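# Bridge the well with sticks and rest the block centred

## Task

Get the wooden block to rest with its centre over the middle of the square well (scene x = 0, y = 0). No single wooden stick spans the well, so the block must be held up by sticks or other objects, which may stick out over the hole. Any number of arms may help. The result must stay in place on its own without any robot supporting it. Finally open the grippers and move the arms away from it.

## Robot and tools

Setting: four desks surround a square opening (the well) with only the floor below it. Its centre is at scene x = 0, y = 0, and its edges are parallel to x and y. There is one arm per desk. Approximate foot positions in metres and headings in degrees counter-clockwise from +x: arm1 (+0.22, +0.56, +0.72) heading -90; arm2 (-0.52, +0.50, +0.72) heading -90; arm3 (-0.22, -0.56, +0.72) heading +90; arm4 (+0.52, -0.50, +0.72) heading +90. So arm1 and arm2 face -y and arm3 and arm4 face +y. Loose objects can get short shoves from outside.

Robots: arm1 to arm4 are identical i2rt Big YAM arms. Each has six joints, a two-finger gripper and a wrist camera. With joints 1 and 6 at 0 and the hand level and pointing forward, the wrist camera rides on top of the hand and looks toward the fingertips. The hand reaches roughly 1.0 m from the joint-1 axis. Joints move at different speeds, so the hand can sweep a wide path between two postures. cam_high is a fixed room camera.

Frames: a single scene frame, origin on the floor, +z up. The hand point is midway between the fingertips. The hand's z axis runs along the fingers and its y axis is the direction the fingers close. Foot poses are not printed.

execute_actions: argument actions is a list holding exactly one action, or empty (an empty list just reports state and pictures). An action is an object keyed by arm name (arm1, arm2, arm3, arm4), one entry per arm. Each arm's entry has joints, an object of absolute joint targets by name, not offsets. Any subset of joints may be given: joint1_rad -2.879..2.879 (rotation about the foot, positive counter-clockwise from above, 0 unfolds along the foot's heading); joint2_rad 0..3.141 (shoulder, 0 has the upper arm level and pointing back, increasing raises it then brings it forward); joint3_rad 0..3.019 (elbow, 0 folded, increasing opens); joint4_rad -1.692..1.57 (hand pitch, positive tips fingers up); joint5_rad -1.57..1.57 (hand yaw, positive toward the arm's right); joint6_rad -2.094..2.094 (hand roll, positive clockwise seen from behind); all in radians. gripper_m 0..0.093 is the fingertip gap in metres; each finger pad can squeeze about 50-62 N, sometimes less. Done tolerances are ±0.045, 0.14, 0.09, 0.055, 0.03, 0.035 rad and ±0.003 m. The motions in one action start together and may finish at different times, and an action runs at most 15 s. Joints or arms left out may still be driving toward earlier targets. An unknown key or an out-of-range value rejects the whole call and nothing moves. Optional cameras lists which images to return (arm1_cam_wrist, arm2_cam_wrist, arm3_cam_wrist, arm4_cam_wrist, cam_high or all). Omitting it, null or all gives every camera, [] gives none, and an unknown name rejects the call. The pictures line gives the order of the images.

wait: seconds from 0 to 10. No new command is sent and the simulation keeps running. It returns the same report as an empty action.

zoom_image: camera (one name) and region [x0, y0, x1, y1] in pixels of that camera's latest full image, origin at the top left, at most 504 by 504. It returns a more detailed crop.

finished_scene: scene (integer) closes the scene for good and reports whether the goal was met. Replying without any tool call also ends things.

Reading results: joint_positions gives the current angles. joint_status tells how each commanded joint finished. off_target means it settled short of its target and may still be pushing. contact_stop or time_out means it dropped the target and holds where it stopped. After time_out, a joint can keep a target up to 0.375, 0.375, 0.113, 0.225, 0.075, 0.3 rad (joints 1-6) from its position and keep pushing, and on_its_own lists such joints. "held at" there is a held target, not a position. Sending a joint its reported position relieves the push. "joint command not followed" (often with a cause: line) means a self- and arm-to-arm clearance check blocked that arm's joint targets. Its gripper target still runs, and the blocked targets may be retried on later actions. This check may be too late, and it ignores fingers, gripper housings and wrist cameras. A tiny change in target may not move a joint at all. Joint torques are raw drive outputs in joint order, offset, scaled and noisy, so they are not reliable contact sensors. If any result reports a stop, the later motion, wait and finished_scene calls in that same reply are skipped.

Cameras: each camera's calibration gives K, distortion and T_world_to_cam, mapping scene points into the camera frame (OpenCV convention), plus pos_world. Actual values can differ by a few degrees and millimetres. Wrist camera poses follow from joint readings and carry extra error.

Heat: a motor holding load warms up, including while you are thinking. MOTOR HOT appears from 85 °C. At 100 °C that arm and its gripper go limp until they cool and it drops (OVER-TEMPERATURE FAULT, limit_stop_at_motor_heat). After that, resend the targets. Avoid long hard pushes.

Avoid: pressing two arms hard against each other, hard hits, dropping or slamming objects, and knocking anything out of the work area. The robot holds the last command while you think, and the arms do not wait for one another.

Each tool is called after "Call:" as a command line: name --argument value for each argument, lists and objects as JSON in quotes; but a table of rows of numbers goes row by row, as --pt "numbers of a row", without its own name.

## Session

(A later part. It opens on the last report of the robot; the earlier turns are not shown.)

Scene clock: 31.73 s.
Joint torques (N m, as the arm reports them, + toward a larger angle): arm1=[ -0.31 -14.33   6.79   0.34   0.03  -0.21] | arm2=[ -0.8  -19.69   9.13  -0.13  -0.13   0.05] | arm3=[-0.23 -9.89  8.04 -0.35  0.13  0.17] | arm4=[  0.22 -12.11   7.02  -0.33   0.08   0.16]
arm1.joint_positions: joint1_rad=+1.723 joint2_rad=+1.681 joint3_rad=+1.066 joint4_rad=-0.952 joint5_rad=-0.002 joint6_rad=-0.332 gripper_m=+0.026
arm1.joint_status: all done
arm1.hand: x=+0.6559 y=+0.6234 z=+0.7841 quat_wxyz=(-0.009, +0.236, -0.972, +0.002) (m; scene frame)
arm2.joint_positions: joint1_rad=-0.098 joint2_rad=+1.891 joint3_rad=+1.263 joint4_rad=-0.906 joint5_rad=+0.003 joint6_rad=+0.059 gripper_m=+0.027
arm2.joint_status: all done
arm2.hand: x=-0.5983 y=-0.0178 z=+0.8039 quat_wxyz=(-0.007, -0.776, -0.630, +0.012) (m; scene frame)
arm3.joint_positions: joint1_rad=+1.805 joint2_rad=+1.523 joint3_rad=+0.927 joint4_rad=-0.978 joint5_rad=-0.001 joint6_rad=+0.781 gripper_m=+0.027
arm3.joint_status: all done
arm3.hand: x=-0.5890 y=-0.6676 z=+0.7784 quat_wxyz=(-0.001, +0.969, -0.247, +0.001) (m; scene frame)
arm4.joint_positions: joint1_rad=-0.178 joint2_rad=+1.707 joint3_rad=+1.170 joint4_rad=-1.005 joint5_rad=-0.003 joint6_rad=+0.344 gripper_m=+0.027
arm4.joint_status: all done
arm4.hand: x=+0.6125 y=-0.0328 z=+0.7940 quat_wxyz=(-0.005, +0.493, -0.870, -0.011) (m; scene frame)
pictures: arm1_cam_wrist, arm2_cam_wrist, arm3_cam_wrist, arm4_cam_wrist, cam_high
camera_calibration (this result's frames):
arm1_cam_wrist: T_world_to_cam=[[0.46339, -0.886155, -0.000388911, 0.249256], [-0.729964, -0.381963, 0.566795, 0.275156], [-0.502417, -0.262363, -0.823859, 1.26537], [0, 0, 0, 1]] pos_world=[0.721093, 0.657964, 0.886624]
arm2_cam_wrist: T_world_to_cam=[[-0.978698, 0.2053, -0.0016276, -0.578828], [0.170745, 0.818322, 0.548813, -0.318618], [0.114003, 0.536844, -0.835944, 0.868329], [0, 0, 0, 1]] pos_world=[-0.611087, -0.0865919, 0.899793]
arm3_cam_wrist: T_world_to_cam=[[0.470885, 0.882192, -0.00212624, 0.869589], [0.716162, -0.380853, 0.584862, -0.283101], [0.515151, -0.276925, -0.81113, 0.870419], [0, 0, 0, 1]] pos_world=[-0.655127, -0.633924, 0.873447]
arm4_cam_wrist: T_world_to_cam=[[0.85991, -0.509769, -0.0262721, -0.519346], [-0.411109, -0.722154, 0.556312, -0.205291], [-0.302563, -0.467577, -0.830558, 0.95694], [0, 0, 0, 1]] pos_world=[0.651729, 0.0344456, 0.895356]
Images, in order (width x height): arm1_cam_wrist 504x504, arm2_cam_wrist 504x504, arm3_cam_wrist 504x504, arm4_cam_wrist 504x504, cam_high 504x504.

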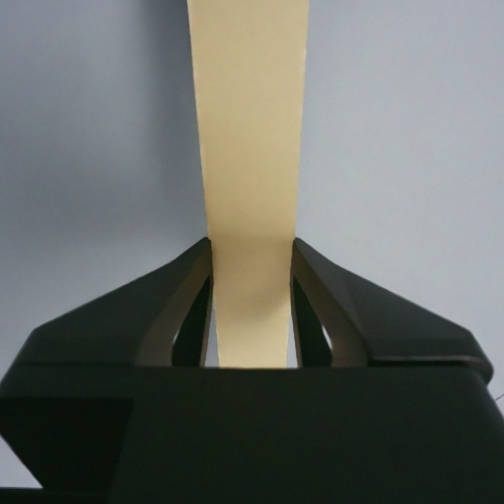

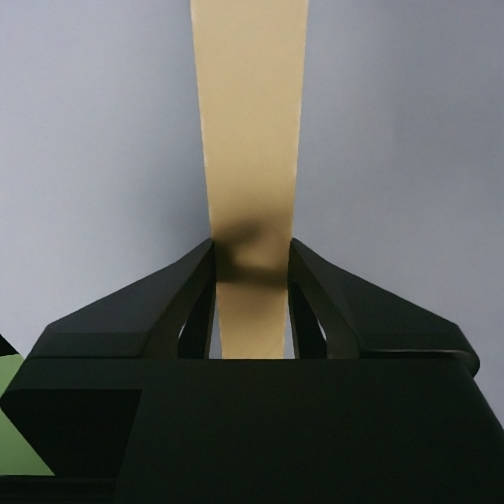

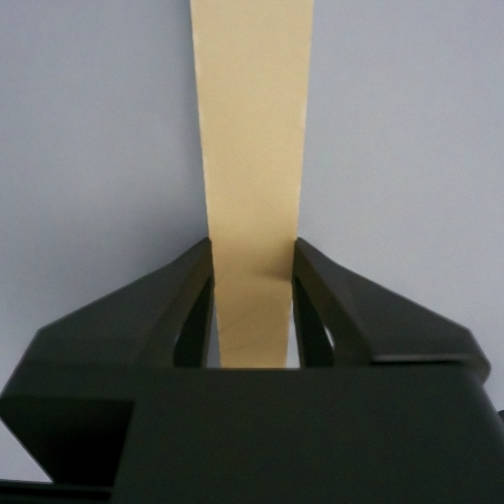

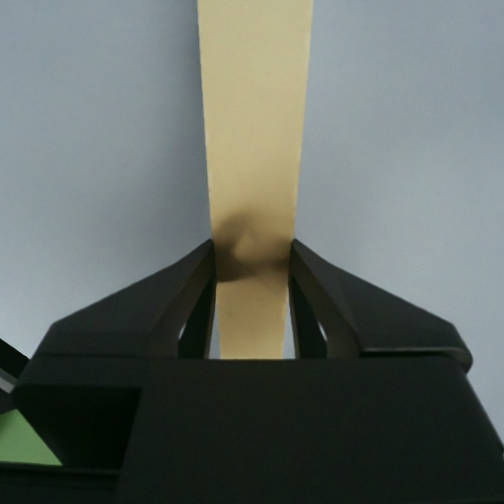

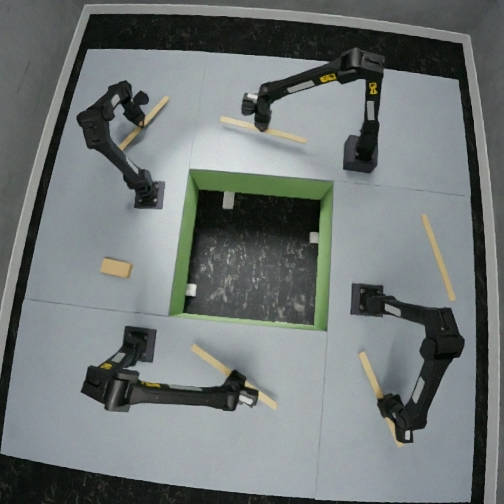

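Call:
execute_actions --actions '[{"arm1": {"joints": {"joint1_rad": -0.344, "joint2_rad": 1.3, "joint3_rad": 0.94, "joint4_rad": -1.214, "joint6_rad": -0.351}}, "arm3": {"joints": {"joint1_rad": -0.406, "joint2_rad": 1.278, "joint3_rad": 1.0, "joint4_rad": -1.271, "joint6_rad": -0.361}}, "arm2": {"joints": {"joint1_rad": -0.3}}, "arm4": {"joints": {"joint1_rad": -0.35}}}]' --cameras '["cam_high", "arm1_cam_wrist", "arm3_cam_wrist"]'

Scene clock: 34.77 s.
Joint torques (N m, as the arm reports them, + toward a larger angle): arm1=[-0.06 -9.24  8.    0.31 -0.08 -0.21] | arm2=[  0.38 -19.61   9.19   0.    -0.04   0.04] | arm3=[ 0.6  -7.23 11.05 -0.42 -0.05 -0.02] | arm4=[  0.13 -11.77   6.99  -0.32  -0.06   0.17]
arm1.joint_positions: joint1_rad=-0.346 joint2_rad=+1.295 joint3_rad=+0.933 joint4_rad=-1.205 joint5_rad=+0.001 joint6_rad=-0.341 gripper_m=+0.026
arm1.joint_status: all done
arm1.hand: x=+0.0957 y=+0.2396 z=+0.8762 quat_wxyz=(-0.006, -0.712, -0.702, -0.002) (m; scene frame)
arm2.joint_positions: joint1_rad=-0.304 joint2_rad=+1.891 joint3_rad=+1.263 joint4_rad=-0.906 joint5_rad=+0.002 joint6_rad=+0.059 gripper_m=+0.027
arm2.joint_status: all done
arm2.hand: x=-0.7025 y=+0.0091 z=+0.8043 quat_wxyz=(-0.006, -0.837, -0.547, +0.013) (m; scene frame)
arm3.joint_positions: joint1_rad=-0.409 joint2_rad=+1.274 joint3_rad=+0.971 joint4_rad=-1.259 joint5_rad=+0.001 joint6_rad=-0.348 gripper_m=+0.027
arm3.joint_status: all done
arm3.hand: x=-0.0954 y=-0.2400 z=+0.8800 quat_wxyz=(-0.005, +0.702, -0.712, -0.002) (m; scene frame)
arm4.joint_positions: joint1_rad=-0.352 joint2_rad=+1.707 joint3_rad=+1.170 joint4_rad=-1.005 joint5_rad=+0.000 joint6_rad=+0.344 gripper_m=+0.027
arm4.joint_status: all done
arm4.hand: x=+0.6923 y=-0.0559 z=+0.7937 quat_wxyz=(-0.007, +0.416, -0.909, -0.009) (m; scene frame)
pictures: arm1_cam_wrist, arm3_cam_wrist, cam_high
camera_calibration (this result's frames):
arm1_cam_wrist: T_world_to_cam=[[-0.999756, 0.00701303, -0.020942, 0.112843], [-0.00630278, 0.818206, 0.574891, -0.69649], [0.0211666, 0.574883, -0.817962, 0.703242], [0, 0, 0, 1]] pos_world=[0.0935409, 0.164799, 0.977994]
arm3_cam_wrist: T_world_to_cam=[[0.999987, -0.00515019, -0.000203465, 0.095935], [-0.00409603, -0.818028, 0.575164, -0.698289], [-0.00312864, -0.575155, -0.818038, 0.702104], [0, 0, 0, 1]] pos_world=[-0.0965973, -0.166908, 0.975998]
Images, in order (width x height): arm1_cam_wrist 504x504, arm3_cam_wrist 504x504, cam_high 504x504.

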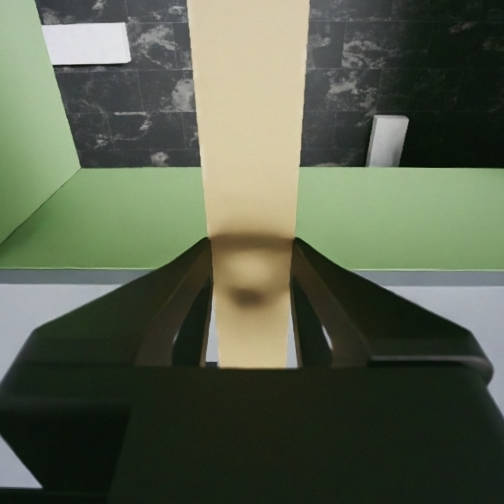

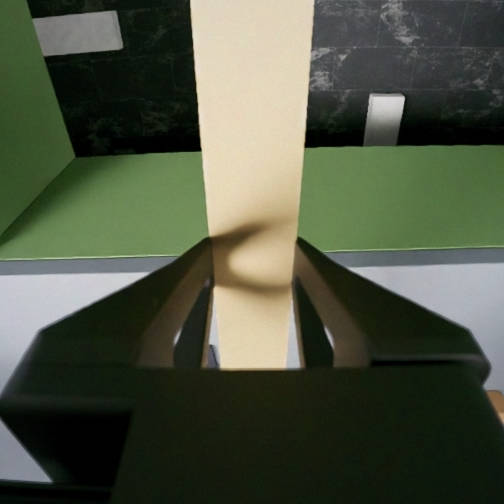

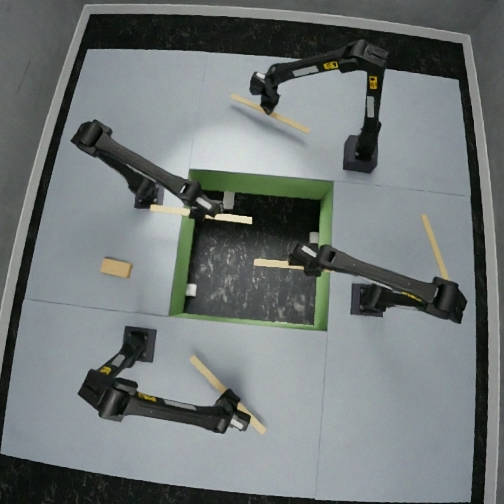

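Call:
execute_actions --actions '[{"arm2": {"joints": {"joint1_rad": 0.676, "joint2_rad": 1.723, "joint3_rad": 1.32, "joint4_rad": -0.972, "joint5_rad": -0.232, "joint6_rad": -0.936}}, "arm4": {"joints": {"joint1_rad": 0.64, "joint2_rad": 1.675, "joint3_rad": 1.44, "joint4_rad": -1.156, "joint5_rad": -0.226, "joint6_rad": -0.934}}}]' --cameras '["cam_high", "arm2_cam_wrist", "arm4_cam_wrist"]'

Scene clock: 40.40 s.
Joint torques (N m, as the arm reports them, + toward a larger angle): arm1=[-0.08 -9.26  8.    0.3  -0.08 -0.21] | arm2=[ -1.06 -18.55  10.87   0.5   -0.25  -0.04] | arm3=[ 0.58 -7.26 11.03 -0.41 -0.04 -0.02] | arm4=[ -0.42 -13.33   8.69  -0.13  -0.3   -0.11]
arm1.joint_positions: joint1_rad=-0.346 joint2_rad=+1.295 joint3_rad=+0.933 joint4_rad=-1.205 joint5_rad=+0.001 joint6_rad=-0.341 gripper_m=+0.026
arm1.joint_status: not commanded
arm1.hand: x=+0.0957 y=+0.2396 z=+0.8762 quat_wxyz=(-0.006, -0.712, -0.702, -0.002) (m; scene frame)
arm2.joint_positions: joint1_rad=+0.682 joint2_rad=+1.712 joint3_rad=+1.313 joint4_rad=-0.957 joint5_rad=-0.233 joint6_rad=-0.925 gripper_m=+0.027
arm2.joint_status: all done
arm2.hand: x=-0.1656 y=+0.0818 z=+0.9176 quat_wxyz=(-0.156, +0.005, -0.988, +0.012) (m; scene frame)
arm3.joint_positions: joint1_rad=-0.409 joint2_rad=+1.274 joint3_rad=+0.971 joint4_rad=-1.259 joint5_rad=+0.001 joint6_rad=-0.348 gripper_m=+0.027
arm3.joint_status: not commanded
arm3.hand: x=-0.0954 y=-0.2400 z=+0.8800 quat_wxyz=(-0.005, +0.702, -0.712, -0.002) (m; scene frame)
arm4.joint_positions: joint1_rad=+0.646 joint2_rad=+1.675 joint3_rad=+1.425 joint4_rad=-1.140 joint5_rad=-0.227 joint6_rad=-0.921 gripper_m=+0.027
arm4.joint_status: all done
arm4.hand: x=+0.1708 y=-0.0832 z=+0.9095 quat_wxyz=(-0.002, +0.989, +0.000, -0.147) (m; scene frame)
pictures: arm2_cam_wrist, arm4_cam_wrist, cam_high
camera_calibration (this result's frames):
arm2_cam_wrist: T_world_to_cam=[[0.00804501, -0.999799, 0.01836, 0.0680904], [-0.956515, -0.00234051, 0.291674, -0.419975], [-0.291572, -0.0199081, -0.956342, 0.949427], [0, 0, 0, 1]] pos_world=[-0.125434, 0.0859951, 1.02922]
arm4_cam_wrist: T_world_to_cam=[[-0.00605264, 0.999959, -0.00676313, 0.0936133], [0.951031, 0.00784634, 0.308995, -0.434528], [0.309035, -0.00456172, -0.95104, 0.939243], [0, 0, 0, 1]] pos_world=[0.123557, -0.0859154, 1.02816]
Images, in order (width x height): arm2_cam_wrist 504x504, arm4_cam_wrist 504x504, cam_high 504x504.

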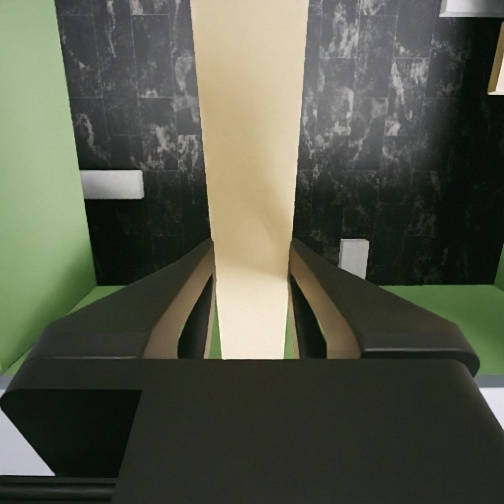

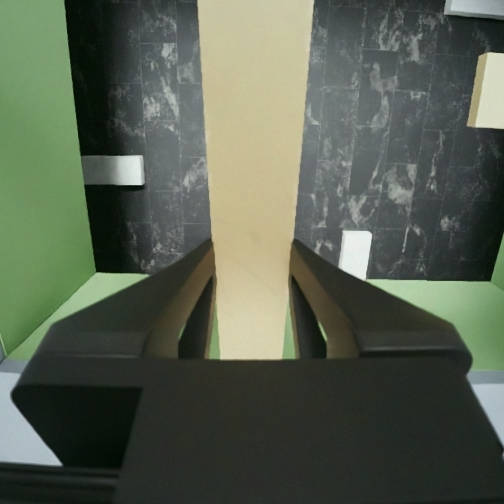

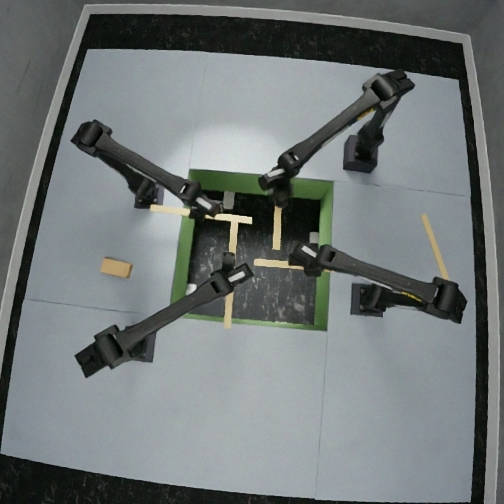

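Call:
execute_actions --actions '[{"arm1": {"joints": {"joint1_rad": -0.362, "joint2_rad": 1.387, "joint3_rad": 0.822, "joint4_rad": -0.734, "joint5_rad": -0.097, "joint6_rad": -0.368}}, "arm2": {"joints": {"joint1_rad": 0.672, "joint2_rad": 1.848, "joint3_rad": 1.214, "joint4_rad": -0.751}}, "arm3": {"joints": {"joint1_rad": -0.425, "joint2_rad": 1.35, "joint3_rad": 0.863, "joint4_rad": -0.796, "joint5_rad": -0.103, "joint6_rad": -0.402}}, "arm4": {"joints": {"joint1_rad": 0.636, "joint2_rad": 1.756, "joint3_rad": 1.302, "joint4_rad": -0.931}}}]'

Scene clock: 42.30 s.
Joint torques (N m, as the arm reports them, + toward a larger angle): arm1=[ -0.72 -11.48   7.89   1.54  -0.18  -0.23] | arm2=[ -0.84 -20.14   9.95   1.68  -0.25  -0.04] | arm3=[-0.19 -8.77  9.76  1.15 -0.2  -0.02] | arm4=[ -0.44 -14.91   8.02   1.11  -0.28  -0.06]
arm1.joint_positions: joint1_rad=-0.354 joint2_rad=+1.395 joint3_rad=+0.811 joint4_rad=-0.747 joint5_rad=-0.095 joint6_rad=-0.357 gripper_m=+0.026
arm1.joint_status: all done
arm1.hand: x=+0.0893 y=+0.1813 z=+0.8101 quat_wxyz=(-0.098, -0.700, -0.703, +0.085) (m; scene frame)
arm2.joint_positions: joint1_rad=+0.682 joint2_rad=+1.850 joint3_rad=+1.202 joint4_rad=-0.767 joint5_rad=-0.233 joint6_rad=-0.925 gripper_m=+0.027
arm2.joint_status: all done
arm2.hand: x=-0.1729 y=+0.0928 z=+0.8128 quat_wxyz=(-0.139, +0.002, -0.990, -0.012) (m; scene frame)
arm3.joint_positions: joint1_rad=-0.418 joint2_rad=+1.356 joint3_rad=+0.845 joint4_rad=-0.813 joint5_rad=-0.100 joint6_rad=-0.389 gripper_m=+0.027
arm3.joint_status: all done
arm3.hand: x=-0.0880 y=-0.1809 z=+0.8178 quat_wxyz=(-0.094, +0.712, -0.690, -0.095) (m; scene frame)
arm4.joint_positions: joint1_rad=+0.643 joint2_rad=+1.765 joint3_rad=+1.288 joint4_rad=-0.949 joint5_rad=-0.227 joint6_rad=-0.922 gripper_m=+0.027
arm4.joint_status: all done
arm4.hand: x=+0.1753 y=-0.0882 z=+0.8160 quat_wxyz=(+0.013, +0.991, -0.003, -0.136) (m; scene frame)
pictures: arm1_cam_wrist, arm2_cam_wrist, arm3_cam_wrist, arm4_cam_wrist, cam_high
camera_calibration (this result's frames):
arm1_cam_wrist: T_world_to_cam=[[-0.999582, -0.0146266, -0.0249526, 0.112642], [-0.022455, 0.936199, 0.350752, -0.449213], [0.0182303, 0.351166, -0.936136, 0.81939], [0, 0, 0, 1]] pos_world=[0.0875696, 0.134459, 0.927434]
arm2_cam_wrist: T_world_to_cam=[[0.00850685, -0.999537, -0.0292018, 0.119701], [-0.945813, -0.0175224, 0.324239, -0.419648], [-0.3246, 0.0248612, -0.945524, 0.828642], [0, 0, 0, 1]] pos_world=[-0.128949, 0.0916915, 0.923063]
arm3_cam_wrist: T_world_to_cam=[[0.999161, 0.0409341, 0.000886345, 0.0962367], [0.0380612, -0.936579, 0.348383, -0.446357], [0.0150909, -0.348057, -0.937352, 0.82544], [0, 0, 0, 1]] pos_world=[-0.0916237, -0.134688, 0.929146]
arm4_cam_wrist: T_world_to_cam=[[-0.00357511, 0.999342, -0.0360924, 0.12145], [0.944261, 0.0152547, 0.328845, -0.424235], [0.329179, -0.032905, -0.943694, 0.83686], [0, 0, 0, 1]] pos_world=[0.125546, -0.0873621, 0.933631]
Images, in order (width x height): arm1_cam_wrist 504x504, arm2_cam_wrist 504x504, arm3_cam_wrist 504x504, arm4_cam_wrist 504x504, cam_high 504x504.

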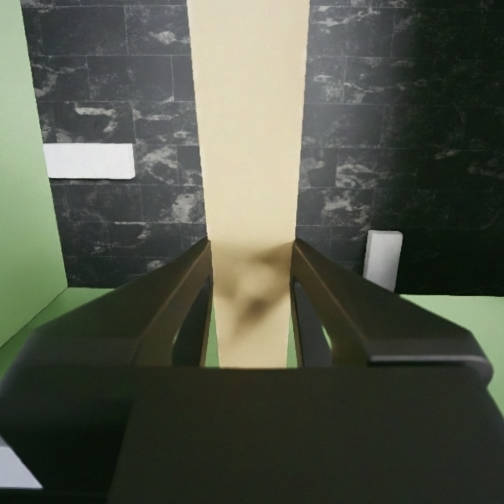

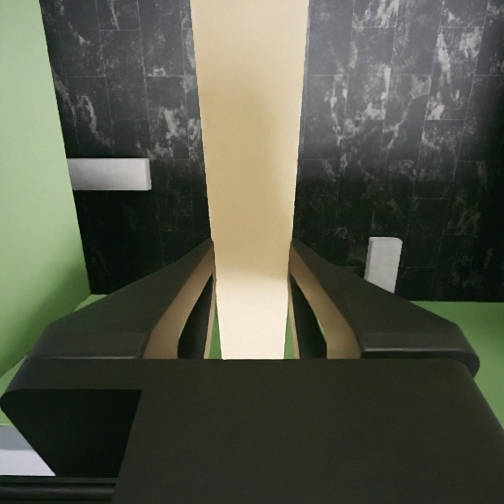

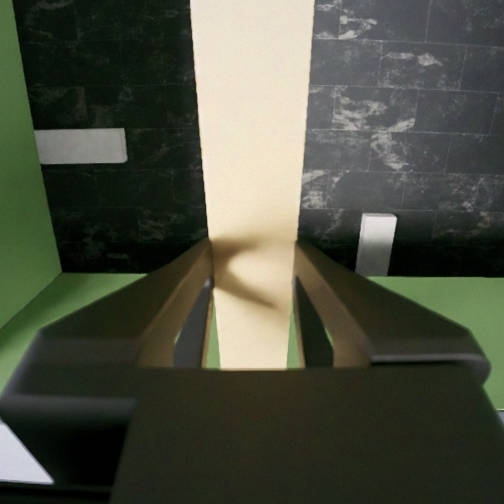

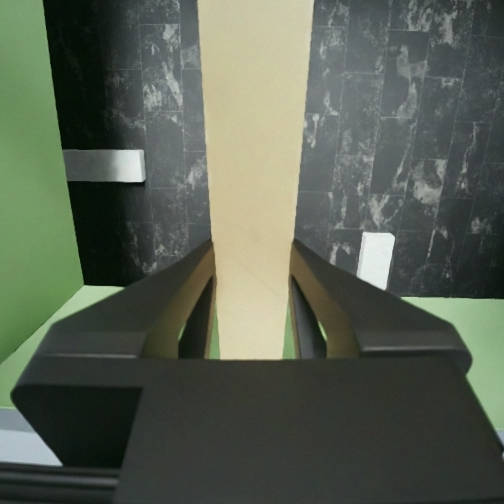

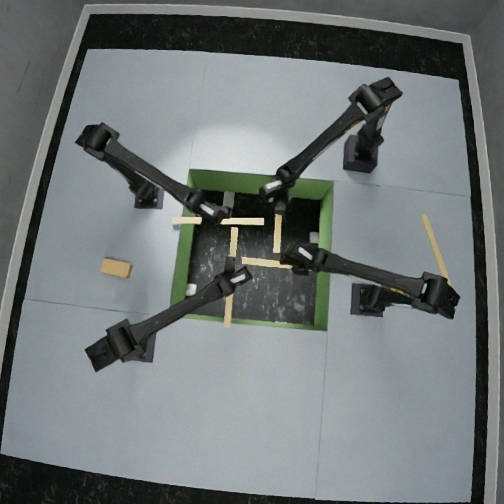

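Call:
zoom_image --camera "cam_high" --region '[160, 160, 344, 344]'

Region (160, 160, 344, 344) of cam_high's 504x504 image, scaled by 2.739, with more detail than that image has.

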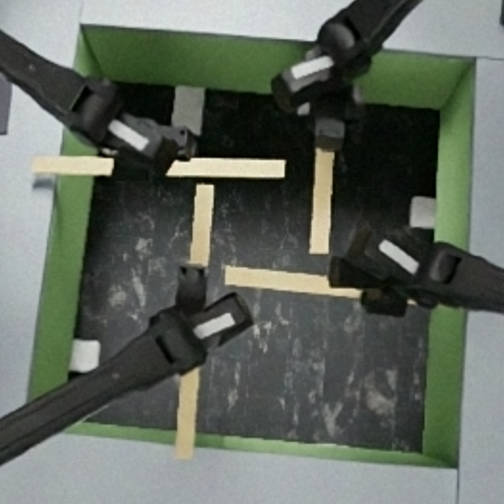

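Call:
execute_actions --actions '[{"arm2": {"joints": {"joint1_rad": 0.64, "joint2_rad": 1.905, "joint3_rad": 1.287, "joint4_rad": -0.806, "joint5_rad": -0.238, "joint6_rad": -0.971}}, "arm4": {"joints": {"joint1_rad": 0.603, "joint2_rad": 1.82, "joint3_rad": 1.372, "joint4_rad": -0.98, "joint5_rad": -0.232, "joint6_rad": -0.968}}}]' --cameras '[]'

Call:
execute_actions --actions '[{"arm2": {"joints": {"joint1_rad": 0.603, "joint2_rad": 1.947, "joint3_rad": 1.36, "joint4_rad": -0.833, "joint5_rad": -0.243, "joint6_rad": -1.006}}, "arm4": {"joints": {"joint1_rad": 0.569, "joint2_rad": 1.868, "joint3_rad": 1.441, "joint4_rad": -0.998, "joint5_rad": -0.237, "joint6_rad": -1.003}}}]' --cameras '["cam_high", "arm2_cam_wrist", "arm4_cam_wrist"]'

Scene clock: 46.63 s.
Joint torques (N m, as the arm reports them, + toward a larger angle): arm1=[ -0.75 -11.44   7.86   1.56  -0.18  -0.23] | arm2=[ -0.17 -17.78  12.15   0.08  -0.39  -0.04] | arm3=[-0.2  -8.7   9.76  1.16 -0.2  -0.02] | arm4=[  0.68 -13.59   9.7   -0.16  -0.46  -0.05]
arm1.joint_positions: joint1_rad=-0.354 joint2_rad=+1.395 joint3_rad=+0.811 joint4_rad=-0.747 joint5_rad=-0.095 joint6_rad=-0.357 gripper_m=+0.026
arm1.joint_status: not commanded
arm1.hand: x=+0.0893 y=+0.1813 z=+0.8101 quat_wxyz=(-0.098, -0.700, -0.703, +0.085) (m; scene frame)
arm2.joint_positions: joint1_rad=+0.642 joint2_rad=+1.871 joint3_rad=+1.253 joint4_rad=-0.791 joint5_rad=-0.236 joint6_rad=-0.960 gripper_m=+0.027
arm2.joint_status: all done
arm2.hand: x=-0.1807 y=+0.0665 z=+0.8186 quat_wxyz=(-0.141, -0.001, -0.990, -0.005) (m; scene frame)
arm3.joint_positions: joint1_rad=-0.418 joint2_rad=+1.356 joint3_rad=+0.845 joint4_rad=-0.813 joint5_rad=-0.100 joint6_rad=-0.389 gripper_m=+0.027
arm3.joint_status: not commanded
arm3.hand: x=-0.0880 y=-0.1809 z=+0.8178 quat_wxyz=(-0.094, +0.712, -0.690, -0.095) (m; scene frame)
arm4.joint_positions: joint1_rad=+0.601 joint2_rad=+1.805 joint3_rad=+1.335 joint4_rad=-0.964 joint5_rad=-0.229 joint6_rad=-0.956 gripper_m=+0.027
arm4.joint_status: all done
arm4.hand: x=+0.1852 y=-0.0627 z=+0.8127 quat_wxyz=(+0.011, +0.991, -0.008, -0.135) (m; scene frame)
pictures: none
No camera images: the call's "cameras" was empty. Leave "cameras" out to get every camera's image.

Scene clock: 47.37 s.
Joint torques (N m, as the arm reports them, + toward a larger angle): arm1=[ -0.74 -11.47   7.86   1.54  -0.18  -0.23] | arm2=[ -0.1  -18.52  12.54   0.17  -0.43  -0.06] | arm3=[-0.2  -8.77  9.76  1.17 -0.2  -0.02] | arm4=[ -0.35 -14.25   9.89  -0.12  -0.48  -0.05]
arm1.joint_positions: joint1_rad=-0.354 joint2_rad=+1.395 joint3_rad=+0.811 joint4_rad=-0.747 joint5_rad=-0.095 joint6_rad=-0.357 gripper_m=+0.026
arm1.joint_status: not commanded
arm1.hand: x=+0.0893 y=+0.1813 z=+0.8101 quat_wxyz=(-0.098, -0.700, -0.703, +0.085) (m; scene frame)
arm2.joint_positions: joint1_rad=+0.605 joint2_rad=+1.918 joint3_rad=+1.324 joint4_rad=-0.818 joint5_rad=-0.241 joint6_rad=-0.994 gripper_m=+0.027
arm2.joint_status: all done
arm2.hand: x=-0.1857 y=+0.0376 z=+0.8169 quat_wxyz=(-0.143, -0.002, -0.990, -0.003) (m; scene frame)
arm3.joint_positions: joint1_rad=-0.418 joint2_rad=+1.356 joint3_rad=+0.845 joint4_rad=-0.813 joint5_rad=-0.100 joint6_rad=-0.389 gripper_m=+0.027
arm3.joint_status: not commanded
arm3.hand: x=-0.0880 y=-0.1809 z=+0.8178 quat_wxyz=(-0.094, +0.712, -0.690, -0.095) (m; scene frame)
arm4.joint_positions: joint1_rad=+0.569 joint2_rad=+1.854 joint3_rad=+1.402 joint4_rad=-0.983 joint5_rad=-0.234 joint6_rad=-0.990 gripper_m=+0.027
arm4.joint_status: all done
arm4.hand: x=+0.1884 y=-0.0356 z=+0.8106 quat_wxyz=(+0.008, +0.990, -0.007, -0.137) (m; scene frame)
pictures: arm2_cam_wrist, arm4_cam_wrist, cam_high
camera_calibration (this result's frames):
arm2_cam_wrist: T_world_to_cam=[[-0.00134061, -0.999925, -0.0121538, 0.0490121], [-0.948403, -0.00258218, 0.317055, -0.429144], [-0.317063, 0.0119517, -0.948329, 0.833888], [0, 0, 0, 1]] pos_world=[-0.142541, 0.0379339, 0.927458]
arm4_cam_wrist: T_world_to_cam=[[0.00403193, 0.999581, -0.0286495, 0.0612209], [0.944969, 0.00556388, 0.327112, -0.434663], [0.327134, -0.0283918, -0.944551, 0.830492], [0, 0, 0, 1]] pos_world=[0.138813, -0.0351977, 0.92838]
Images, in order (width x height): arm2_cam_wrist 504x504, arm4_cam_wrist 504x504, cam_high 504x504.

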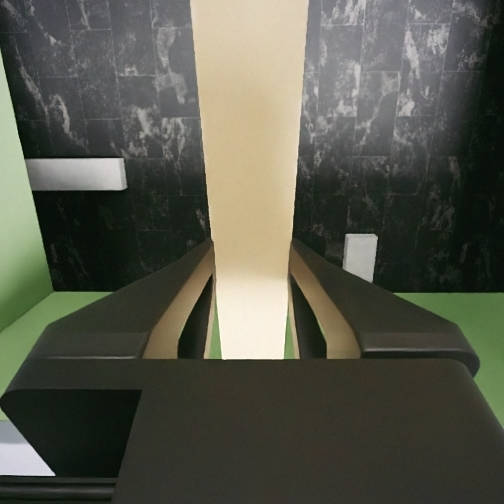

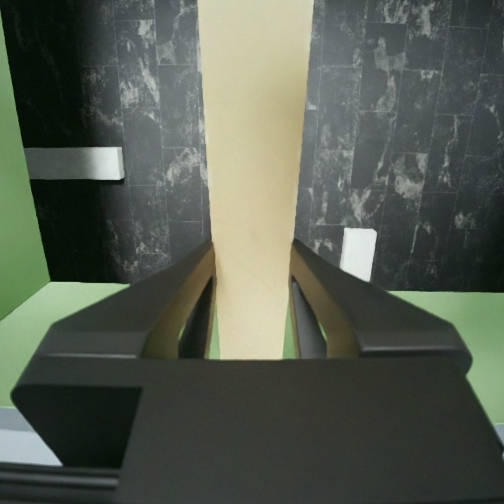

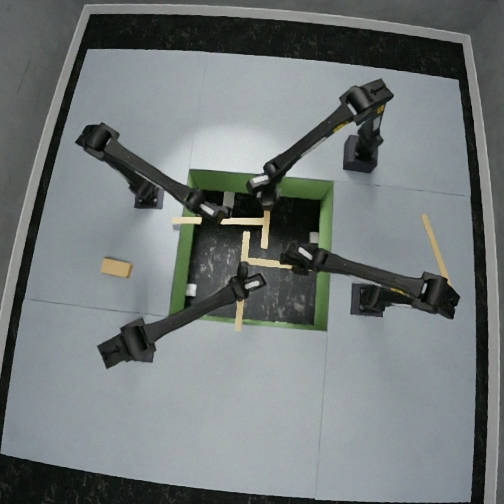

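Call:
zoom_image --camera "cam_high" --region '[205, 190, 305, 290]'

Region (205, 190, 305, 290) of cam_high's 504x504 image, scaled by 5.040, with more detail than that image has.

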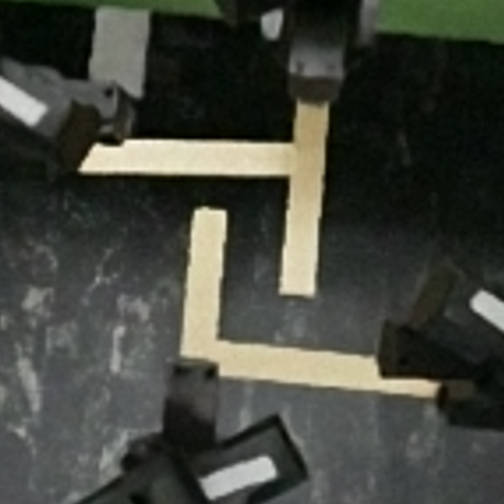

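Call:
execute_actions --actions '[{"arm1": {"joints": {"joint1_rad": -0.509, "joint2_rad": 1.455, "joint3_rad": 0.885, "joint5_rad": -0.135, "joint6_rad": -0.514}}, "arm3": {"joints": {"joint1_rad": -0.525, "joint2_rad": 1.43, "joint3_rad": 0.945, "joint5_rad": -0.132, "joint6_rad": -0.502}}, "arm2": {"joints": {"joint2_rad": 1.962, "joint3_rad": 1.384}}, "arm4": {"joints": {"joint1_rad": 0.58, "joint2_rad": 1.875, "joint3_rad": 1.466}}}]' --cameras '["cam_high"]'

Call:
zoom_image --camera "cam_high" --region '[220, 205, 290, 275]'

Scene clock: 48.97 s.
Joint torques (N m, as the arm reports them, + toward a larger angle): arm1=[  0.47 -10.97  10.1    1.38  -0.16  -0.22] | arm2=[  0.21 -18.63  12.86   0.43  -0.44  -0.02] | arm3=[ 0.9  -8.81 11.84  0.94 -0.17 -0.03] | arm4=[  0.46 -14.32   9.93  -0.11  -0.46  -0.06]
arm1.joint_positions: joint1_rad=-0.517 joint2_rad=+1.449 joint3_rad=+0.837 joint4_rad=-0.744 joint5_rad=-0.134 joint6_rad=-0.503 gripper_m=+0.026
arm1.joint_status: all done
arm1.hand: x=+0.0307 y=+0.1959 z=+0.7994 quat_wxyz=(-0.099, -0.705, -0.698, +0.081) (m; scene frame)
arm2.joint_positions: joint1_rad=+0.605 joint2_rad=+1.926 joint3_rad=+1.346 joint4_rad=-0.819 joint5_rad=-0.241 joint6_rad=-0.996 gripper_m=+0.027
arm2.joint_status: all done
arm2.hand: x=-0.1810 y=+0.0300 z=+0.8206 quat_wxyz=(-0.146, +0.000, -0.989, +0.003) (m; scene frame)
arm3.joint_positions: joint1_rad=-0.532 joint2_rad=+1.426 joint3_rad=+0.901 joint4_rad=-0.808 joint5_rad=-0.131 joint6_rad=-0.489 gripper_m=+0.027
arm3.joint_status: all done
arm3.hand: x=-0.0399 y=-0.1761 z=+0.8135 quat_wxyz=(-0.095, +0.708, -0.693, -0.098) (m; scene frame)
arm4.joint_positions: joint1_rad=+0.573 joint2_rad=+1.858 joint3_rad=+1.428 joint4_rad=-0.984 joint5_rad=-0.234 joint6_rad=-0.992 gripper_m=+0.027
arm4.joint_status: all done
arm4.hand: x=+0.1810 y=-0.0286 z=+0.8184 quat_wxyz=(-0.001, +0.990, -0.002, -0.143) (m; scene frame)
pictures: cam_high
Images, in order (width x height): cam_high 504x504.

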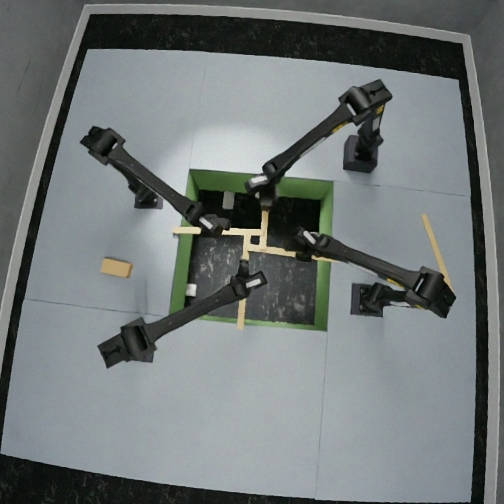

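Region (220, 205, 290, 275) of cam_high's 504x504 image, scaled by 7.200, with more detail than that image has.

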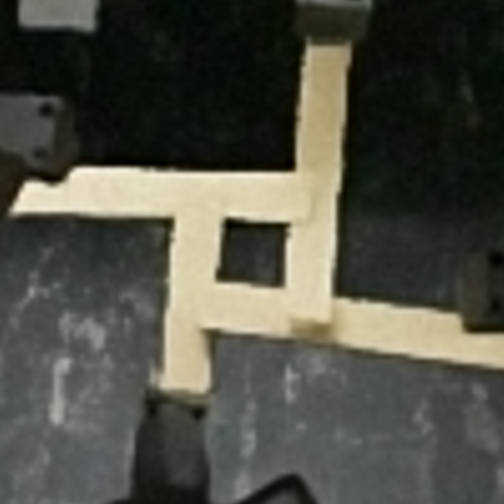

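Call:
execute_actions --actions '[{"arm1": {"joints": {"joint1_rad": -0.476, "joint2_rad": 1.549, "joint3_rad": 0.925, "joint4_rad": -0.716, "joint5_rad": -0.088, "joint6_rad": -0.472}}, "arm3": {"joints": {"joint1_rad": -0.497, "joint2_rad": 1.524, "joint3_rad": 0.968, "joint4_rad": -0.775, "joint5_rad": -0.087, "joint6_rad": -0.464}}, "arm2": {"joints": {"joint1_rad": 0.642, "joint2_rad": 2.03, "joint3_rad": 1.418, "joint4_rad": -0.8, "joint5_rad": -0.17, "joint6_rad": -0.963}}, "arm4": {"joints": {"joint1_rad": 0.61, "joint2_rad": 1.94, "joint3_rad": 1.479, "joint4_rad": -0.952, "joint5_rad": -0.164, "joint6_rad": -0.956}}}]' --cameras '["cam_high"]'

Call:
zoom_image --camera "cam_high" --region '[160, 160, 344, 344]'

Call:
zoom_image --camera "cam_high" --region '[220, 205, 290, 275]'

Scene clock: 51.50 s.
Joint torques (N m, as the arm reports them, + toward a larger angle): arm1=[ -0.08 -12.87   9.14   1.24  -0.06   0.03] | arm2=[ -0.3  -20.7   11.88   1.51  -0.16   0.23] | arm3=[  0.55 -10.25  10.94   0.98  -0.01   0.21] | arm4=[  0.18 -15.97   9.2    0.88  -0.14   0.21]
arm1.joint_positions: joint1_rad=-0.479 joint2_rad=+1.547 joint3_rad=+0.888 joint4_rad=-0.724 joint5_rad=-0.089 joint6_rad=-0.484 gripper_m=+0.026
arm1.joint_status: all done
arm1.hand: x=+0.0289 y=+0.1749 z=+0.7785 quat_wxyz=(-0.076, -0.702, -0.704, +0.072) (m; scene frame)
arm2.joint_positions: joint1_rad=+0.639 joint2_rad=+2.007 joint3_rad=+1.388 joint4_rad=-0.814 joint5_rad=-0.172 joint6_rad=-0.975 gripper_m=+0.027
arm2.joint_status: all done
arm2.hand: x=-0.1695 y=+0.0276 z=+0.7871 quat_wxyz=(-0.109, +0.002, -0.994, +0.004) (m; scene frame)
arm3.joint_positions: joint1_rad=-0.500 joint2_rad=+1.527 joint3_rad=+0.930 joint4_rad=-0.789 joint5_rad=-0.090 joint6_rad=-0.478 gripper_m=+0.027
arm3.joint_status: all done
arm3.hand: x=-0.0410 y=-0.1631 z=+0.7837 quat_wxyz=(-0.074, +0.716, -0.691, -0.072) (m; scene frame)
arm4.joint_positions: joint1_rad=+0.611 joint2_rad=+1.932 joint3_rad=+1.447 joint4_rad=-0.968 joint5_rad=-0.168 joint6_rad=-0.969 gripper_m=+0.027
arm4.joint_status: all done
arm4.hand: x=+0.1690 y=-0.0300 z=+0.7822 quat_wxyz=(+0.001, +0.994, +0.001, -0.105) (m; scene frame)
pictures: cam_high
Images, in order (width x height): cam_high 504x504.

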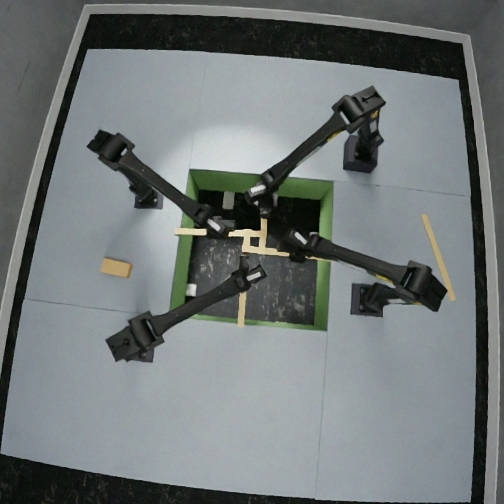

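Region (160, 160, 344, 344) of cam_high's 504x504 image, scaled by 2.739, with more detail than that image has.

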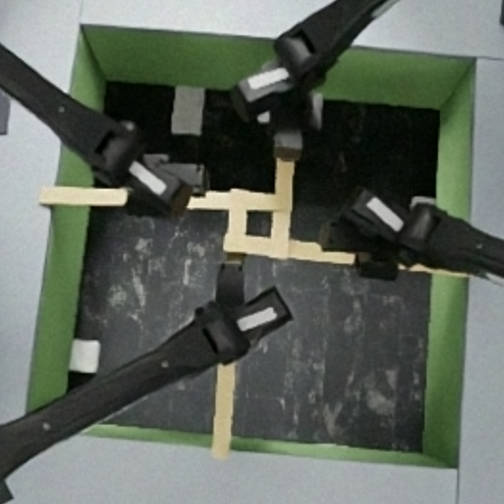

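Region (220, 205, 290, 275) of cam_high's 504x504 image, scaled by 7.200, with more detail than that image has.

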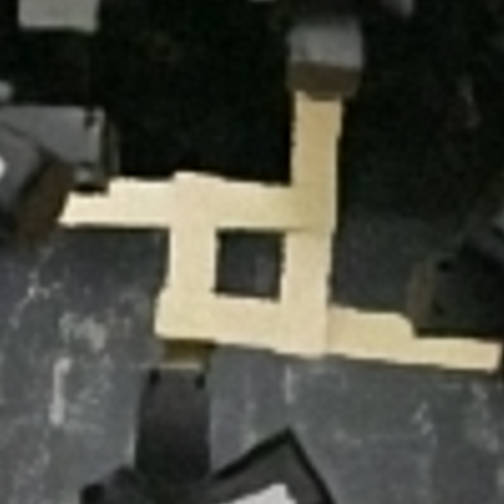

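Call:
execute_actions --actions '[{"arm1": {"joints": {"joint1_rad": -0.468, "joint2_rad": 1.603, "joint5_rad": -0.069}}, "arm3": {"joints": {"joint2_rad": 1.574, "joint5_rad": -0.068}}, "arm2": {"joints": {"joint1_rad": 0.647, "joint2_rad": 2.066, "joint5_rad": -0.136}}, "arm4": {"joints": {"joint2_rad": 1.972, "joint5_rad": -0.13}}}]' --cameras '["cam_high"]'

Call:
zoom_image --camera "cam_high" --region '[160, 160, 344, 344]'

Scene clock: 53.37 s.
Joint torques (N m, as the arm reports them, + toward a larger angle): arm1=[  0.56 -12.19   8.87   1.19  -0.08   0.02] | arm2=[  0.16 -19.55  11.48   1.36  -0.14   0.19] | arm3=[ 0.51 -9.34 10.66  0.79  0.06  0.22] | arm4=[ -0.09 -14.8    9.01   0.9   -0.1    0.19]
arm1.joint_positions: joint1_rad=-0.477 joint2_rad=+1.591 joint3_rad=+0.888 joint4_rad=-0.723 joint5_rad=-0.069 joint6_rad=-0.482 gripper_m=+0.026
arm1.joint_status: all done
arm1.hand: x=+0.0288 y=+0.1795 z=+0.7607 quat_wxyz=(-0.060, -0.705, -0.705, +0.055) (m; scene frame)
arm2.joint_positions: joint1_rad=+0.640 joint2_rad=+2.035 joint3_rad=+1.388 joint4_rad=-0.812 joint5_rad=-0.138 joint6_rad=-0.972 gripper_m=+0.027
arm2.joint_status: all done
arm2.hand: x=-0.1757 y=+0.0278 z=+0.7710 quat_wxyz=(-0.088, -0.001, -0.996, +0.003) (m; scene frame)
arm3.joint_positions: joint1_rad=-0.499 joint2_rad=+1.560 joint3_rad=+0.931 joint4_rad=-0.787 joint5_rad=-0.072 joint6_rad=-0.478 gripper_m=+0.027
arm3.joint_status: all done
arm3.hand: x=-0.0392 y=-0.1661 z=+0.7698 quat_wxyz=(-0.062, +0.716, -0.693, -0.059) (m; scene frame)
arm4.joint_positions: joint1_rad=+0.611 joint2_rad=+1.950 joint3_rad=+1.448 joint4_rad=-0.968 joint5_rad=-0.134 joint6_rad=-0.968 gripper_m=+0.027
arm4.joint_status: all done
arm4.hand: x=+0.1744 y=-0.0280 z=+0.7713 quat_wxyz=(-0.001, +0.996, -0.001, -0.086) (m; scene frame)
pictures: cam_high
Images, in order (width x height): cam_high 504x504.

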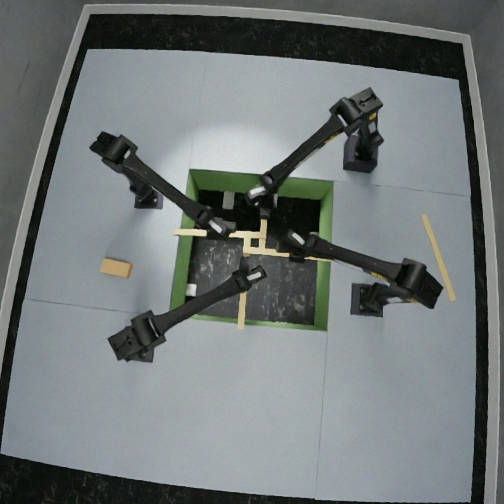

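Region (160, 160, 344, 344) of cam_high's 504x504 image, scaled by 2.739, with more detail than that image has.

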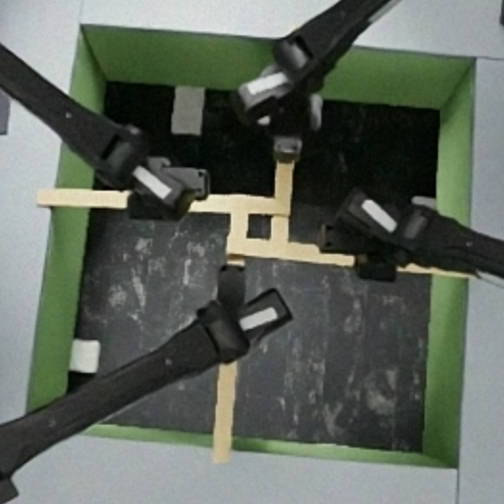

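Call:
execute_actions --actions '[{"arm1": {"joints": {"gripper_m": 0.05}}, "arm2": {"joints": {"gripper_m": 0.05}}, "arm3": {"joints": {"gripper_m": 0.05}}, "arm4": {"joints": {"gripper_m": 0.05}}}]'

Call:
zoom_image --camera "cam_high" --region '[160, 160, 344, 344]'

Scene clock: 54.10 s.
Joint torques (N m, as the arm reports them, + toward a larger angle): arm1=[  0.5  -12.1    8.86   1.16  -0.08   0.01] | arm2=[ -0.04 -20.16  11.49   1.22  -0.16   0.15] | arm3=[ 0.57 -9.37 10.71  0.8   0.01  0.21] | arm4=[  0.11 -14.33   9.     0.93  -0.12   0.19]
arm1.joint_positions: joint1_rad=-0.477 joint2_rad=+1.591 joint3_rad=+0.888 joint4_rad=-0.723 joint5_rad=-0.069 joint6_rad=-0.482 gripper_m=+0.050
arm1.joint_status: all done
arm1.hand: x=+0.0288 y=+0.1795 z=+0.7607 quat_wxyz=(-0.060, -0.705, -0.705, +0.055) (m; scene frame)
arm2.joint_positions: joint1_rad=+0.640 joint2_rad=+2.035 joint3_rad=+1.388 joint4_rad=-0.812 joint5_rad=-0.138 joint6_rad=-0.972 gripper_m=+0.050
arm2.joint_status: all done
arm2.hand: x=-0.1757 y=+0.0278 z=+0.7710 quat_wxyz=(-0.088, -0.001, -0.996, +0.003) (m; scene frame)
arm3.joint_positions: joint1_rad=-0.499 joint2_rad=+1.560 joint3_rad=+0.931 joint4_rad=-0.787 joint5_rad=-0.070 joint6_rad=-0.477 gripper_m=+0.050
arm3.joint_status: all done
arm3.hand: x=-0.0390 y=-0.1662 z=+0.7698 quat_wxyz=(-0.063, +0.715, -0.693, -0.058) (m; scene frame)
arm4.joint_positions: joint1_rad=+0.611 joint2_rad=+1.950 joint3_rad=+1.448 joint4_rad=-0.968 joint5_rad=-0.134 joint6_rad=-0.968 gripper_m=+0.050
arm4.joint_status: all done
arm4.hand: x=+0.1745 y=-0.0279 z=+0.7713 quat_wxyz=(-0.001, +0.996, -0.002, -0.086) (m; scene frame)
pictures: arm1_cam_wrist, arm2_cam_wrist, arm3_cam_wrist, arm4_cam_wrist, cam_high
camera_calibration (this result's frames):
arm1_cam_wrist: T_world_to_cam=[[-0.999833, -0.00804985, -0.01639, 0.0432204], [-0.0144437, 0.897805, 0.440156, -0.492871], [0.0111718, 0.440319, -0.897772, 0.729907], [0, 0, 0, 1]] pos_world=[0.02794, 0.121458, 0.872938]
arm2_cam_wrist: T_world_to_cam=[[-0.0016388, -0.999998, -0.00116212, 0.0302321], [-0.907677, 0.000999799, 0.419667, -0.477219], [-0.419665, 0.00174258, -0.907677, 0.744562], [0, 0, 0, 1]] pos_world=[-0.120644, 0.0294117, 0.87613]
arm3_cam_wrist: T_world_to_cam=[[0.999204, 0.0394445, 0.00599566, 0.0425594], [0.0328663, -0.898959, 0.436798, -0.479746], [0.0226191, -0.436253, -0.89954, 0.741417], [0, 0, 0, 1]] pos_world=[-0.0435283, -0.109505, 0.876231]
arm4_cam_wrist: T_world_to_cam=[[-0.00218308, 0.99996, -0.00871582, 0.0382267], [0.90626, 0.0056627, 0.422683, -0.475697], [0.422716, -0.00697604, -0.906236, 0.752449], [0, 0, 0, 1]] pos_world=[0.113116, -0.0302823, 0.883298]
Images, in order (width x height): arm1_cam_wrist 504x504, arm2_cam_wrist 504x504, arm3_cam_wrist 504x504, arm4_cam_wrist 504x504, cam_high 504x504.

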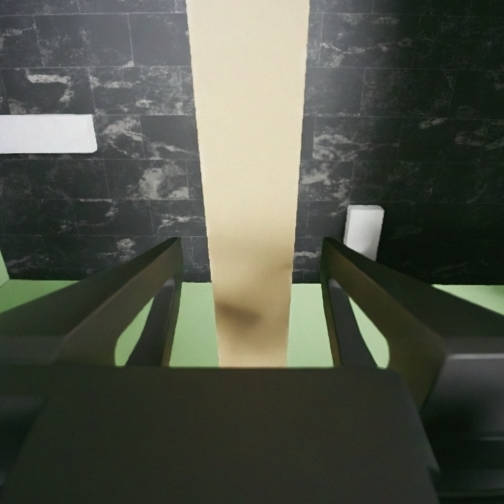

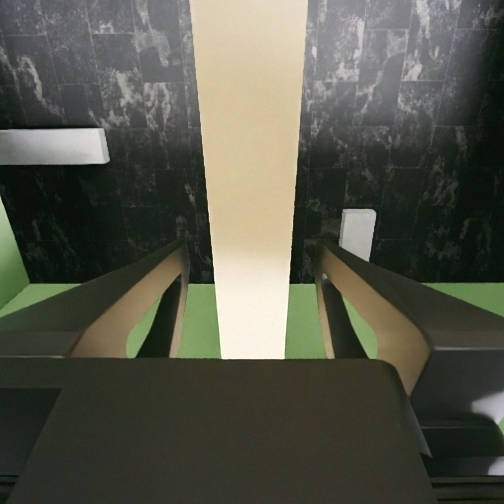

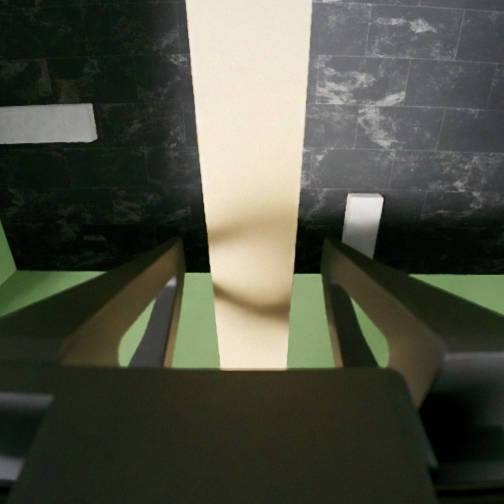

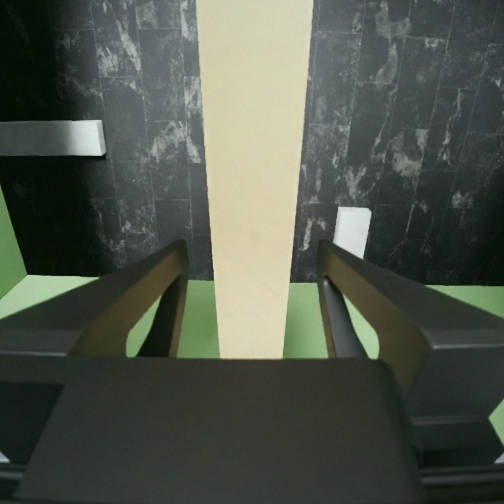

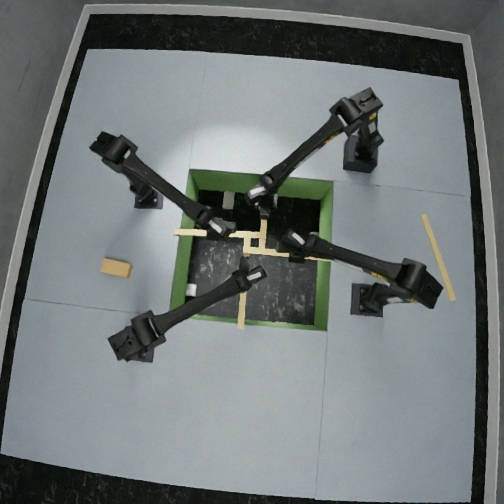

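Region (160, 160, 344, 344) of cam_high's 504x504 image, scaled by 2.739, with more detail than that image has.

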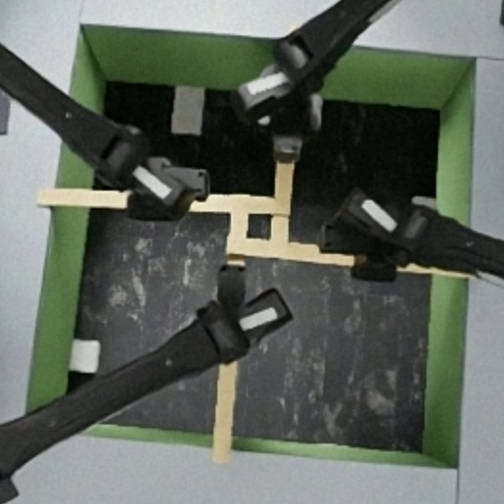

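Call:
execute_actions --actions '[{"arm1": {"joints": {"joint2_rad": 1.42, "gripper_m": 0.09}}, "arm2": {"joints": {"joint2_rad": 1.88, "gripper_m": 0.09}}, "arm3": {"joints": {"joint2_rad": 1.39, "gripper_m": 0.093}}, "arm4": {"joints": {"joint2_rad": 1.8, "gripper_m": 0.09}}}]' --cameras '["cam_high"]'

Call:
zoom_image --camera "cam_high" --region '[80, 230, 160, 310]'

Scene clock: 55.77 s.
Joint torques (N m, as the arm reports them, + toward a larger angle): arm1=[  0.5  -10.08   9.88   1.48  -0.08   0.02] | arm2=[  0.33 -19.5   12.03   1.67  -0.12   0.14] | arm3=[ 0.57 -8.26 11.49  1.11  0.    0.21] | arm4=[  0.1  -13.61   9.06   1.24  -0.15   0.19]
arm1.joint_positions: joint1_rad=-0.477 joint2_rad=+1.404 joint3_rad=+0.889 joint4_rad=-0.723 joint5_rad=-0.069 joint6_rad=-0.482 gripper_m=+0.090
arm1.joint_status: all done
arm1.hand: x=+0.0211 y=+0.1671 z=+0.8377 quat_wxyz=(-0.088, -0.695, -0.699, +0.144) (m; scene frame)
arm2.joint_positions: joint1_rad=+0.640 joint2_rad=+1.856 joint3_rad=+1.399 joint4_rad=-0.812 joint5_rad=-0.138 joint6_rad=-0.972 gripper_m=+0.090
arm2.joint_status: all done
arm2.hand: x=-0.1619 y=+0.0064 z=+0.8777 quat_wxyz=(-0.140, +0.005, -0.987, +0.081) (m; scene frame)
arm3.joint_positions: joint1_rad=-0.499 joint2_rad=+1.380 joint3_rad=+0.934 joint4_rad=-0.787 joint5_rad=-0.070 joint6_rad=-0.477 gripper_m=+0.093
arm3.joint_status: all done
arm3.hand: x=-0.0345 y=-0.1570 z=+0.8462 quat_wxyz=(-0.149, +0.709, -0.683, -0.086) (m; scene frame)
arm4.joint_positions: joint1_rad=+0.611 joint2_rad=+1.780 joint3_rad=+1.459 joint4_rad=-0.968 joint5_rad=-0.133 joint6_rad=-0.968 gripper_m=+0.090
arm4.joint_status: all done
arm4.hand: x=+0.1680 y=-0.0168 z=+0.8728 quat_wxyz=(-0.076, +0.988, +0.004, -0.136) (m; scene frame)
pictures: cam_high
Images, in order (width x height): cam_high 504x504.

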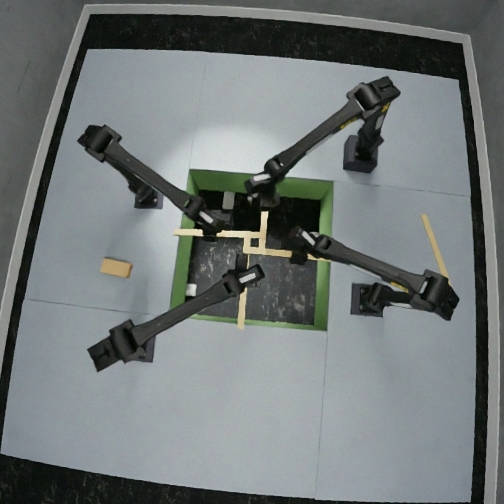

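Region (80, 230, 160, 310) of cam_high's 504x504 image, scaled by 6.300, with more detail than that image has.

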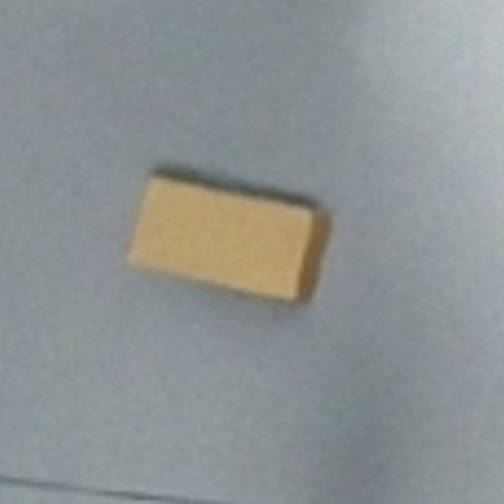

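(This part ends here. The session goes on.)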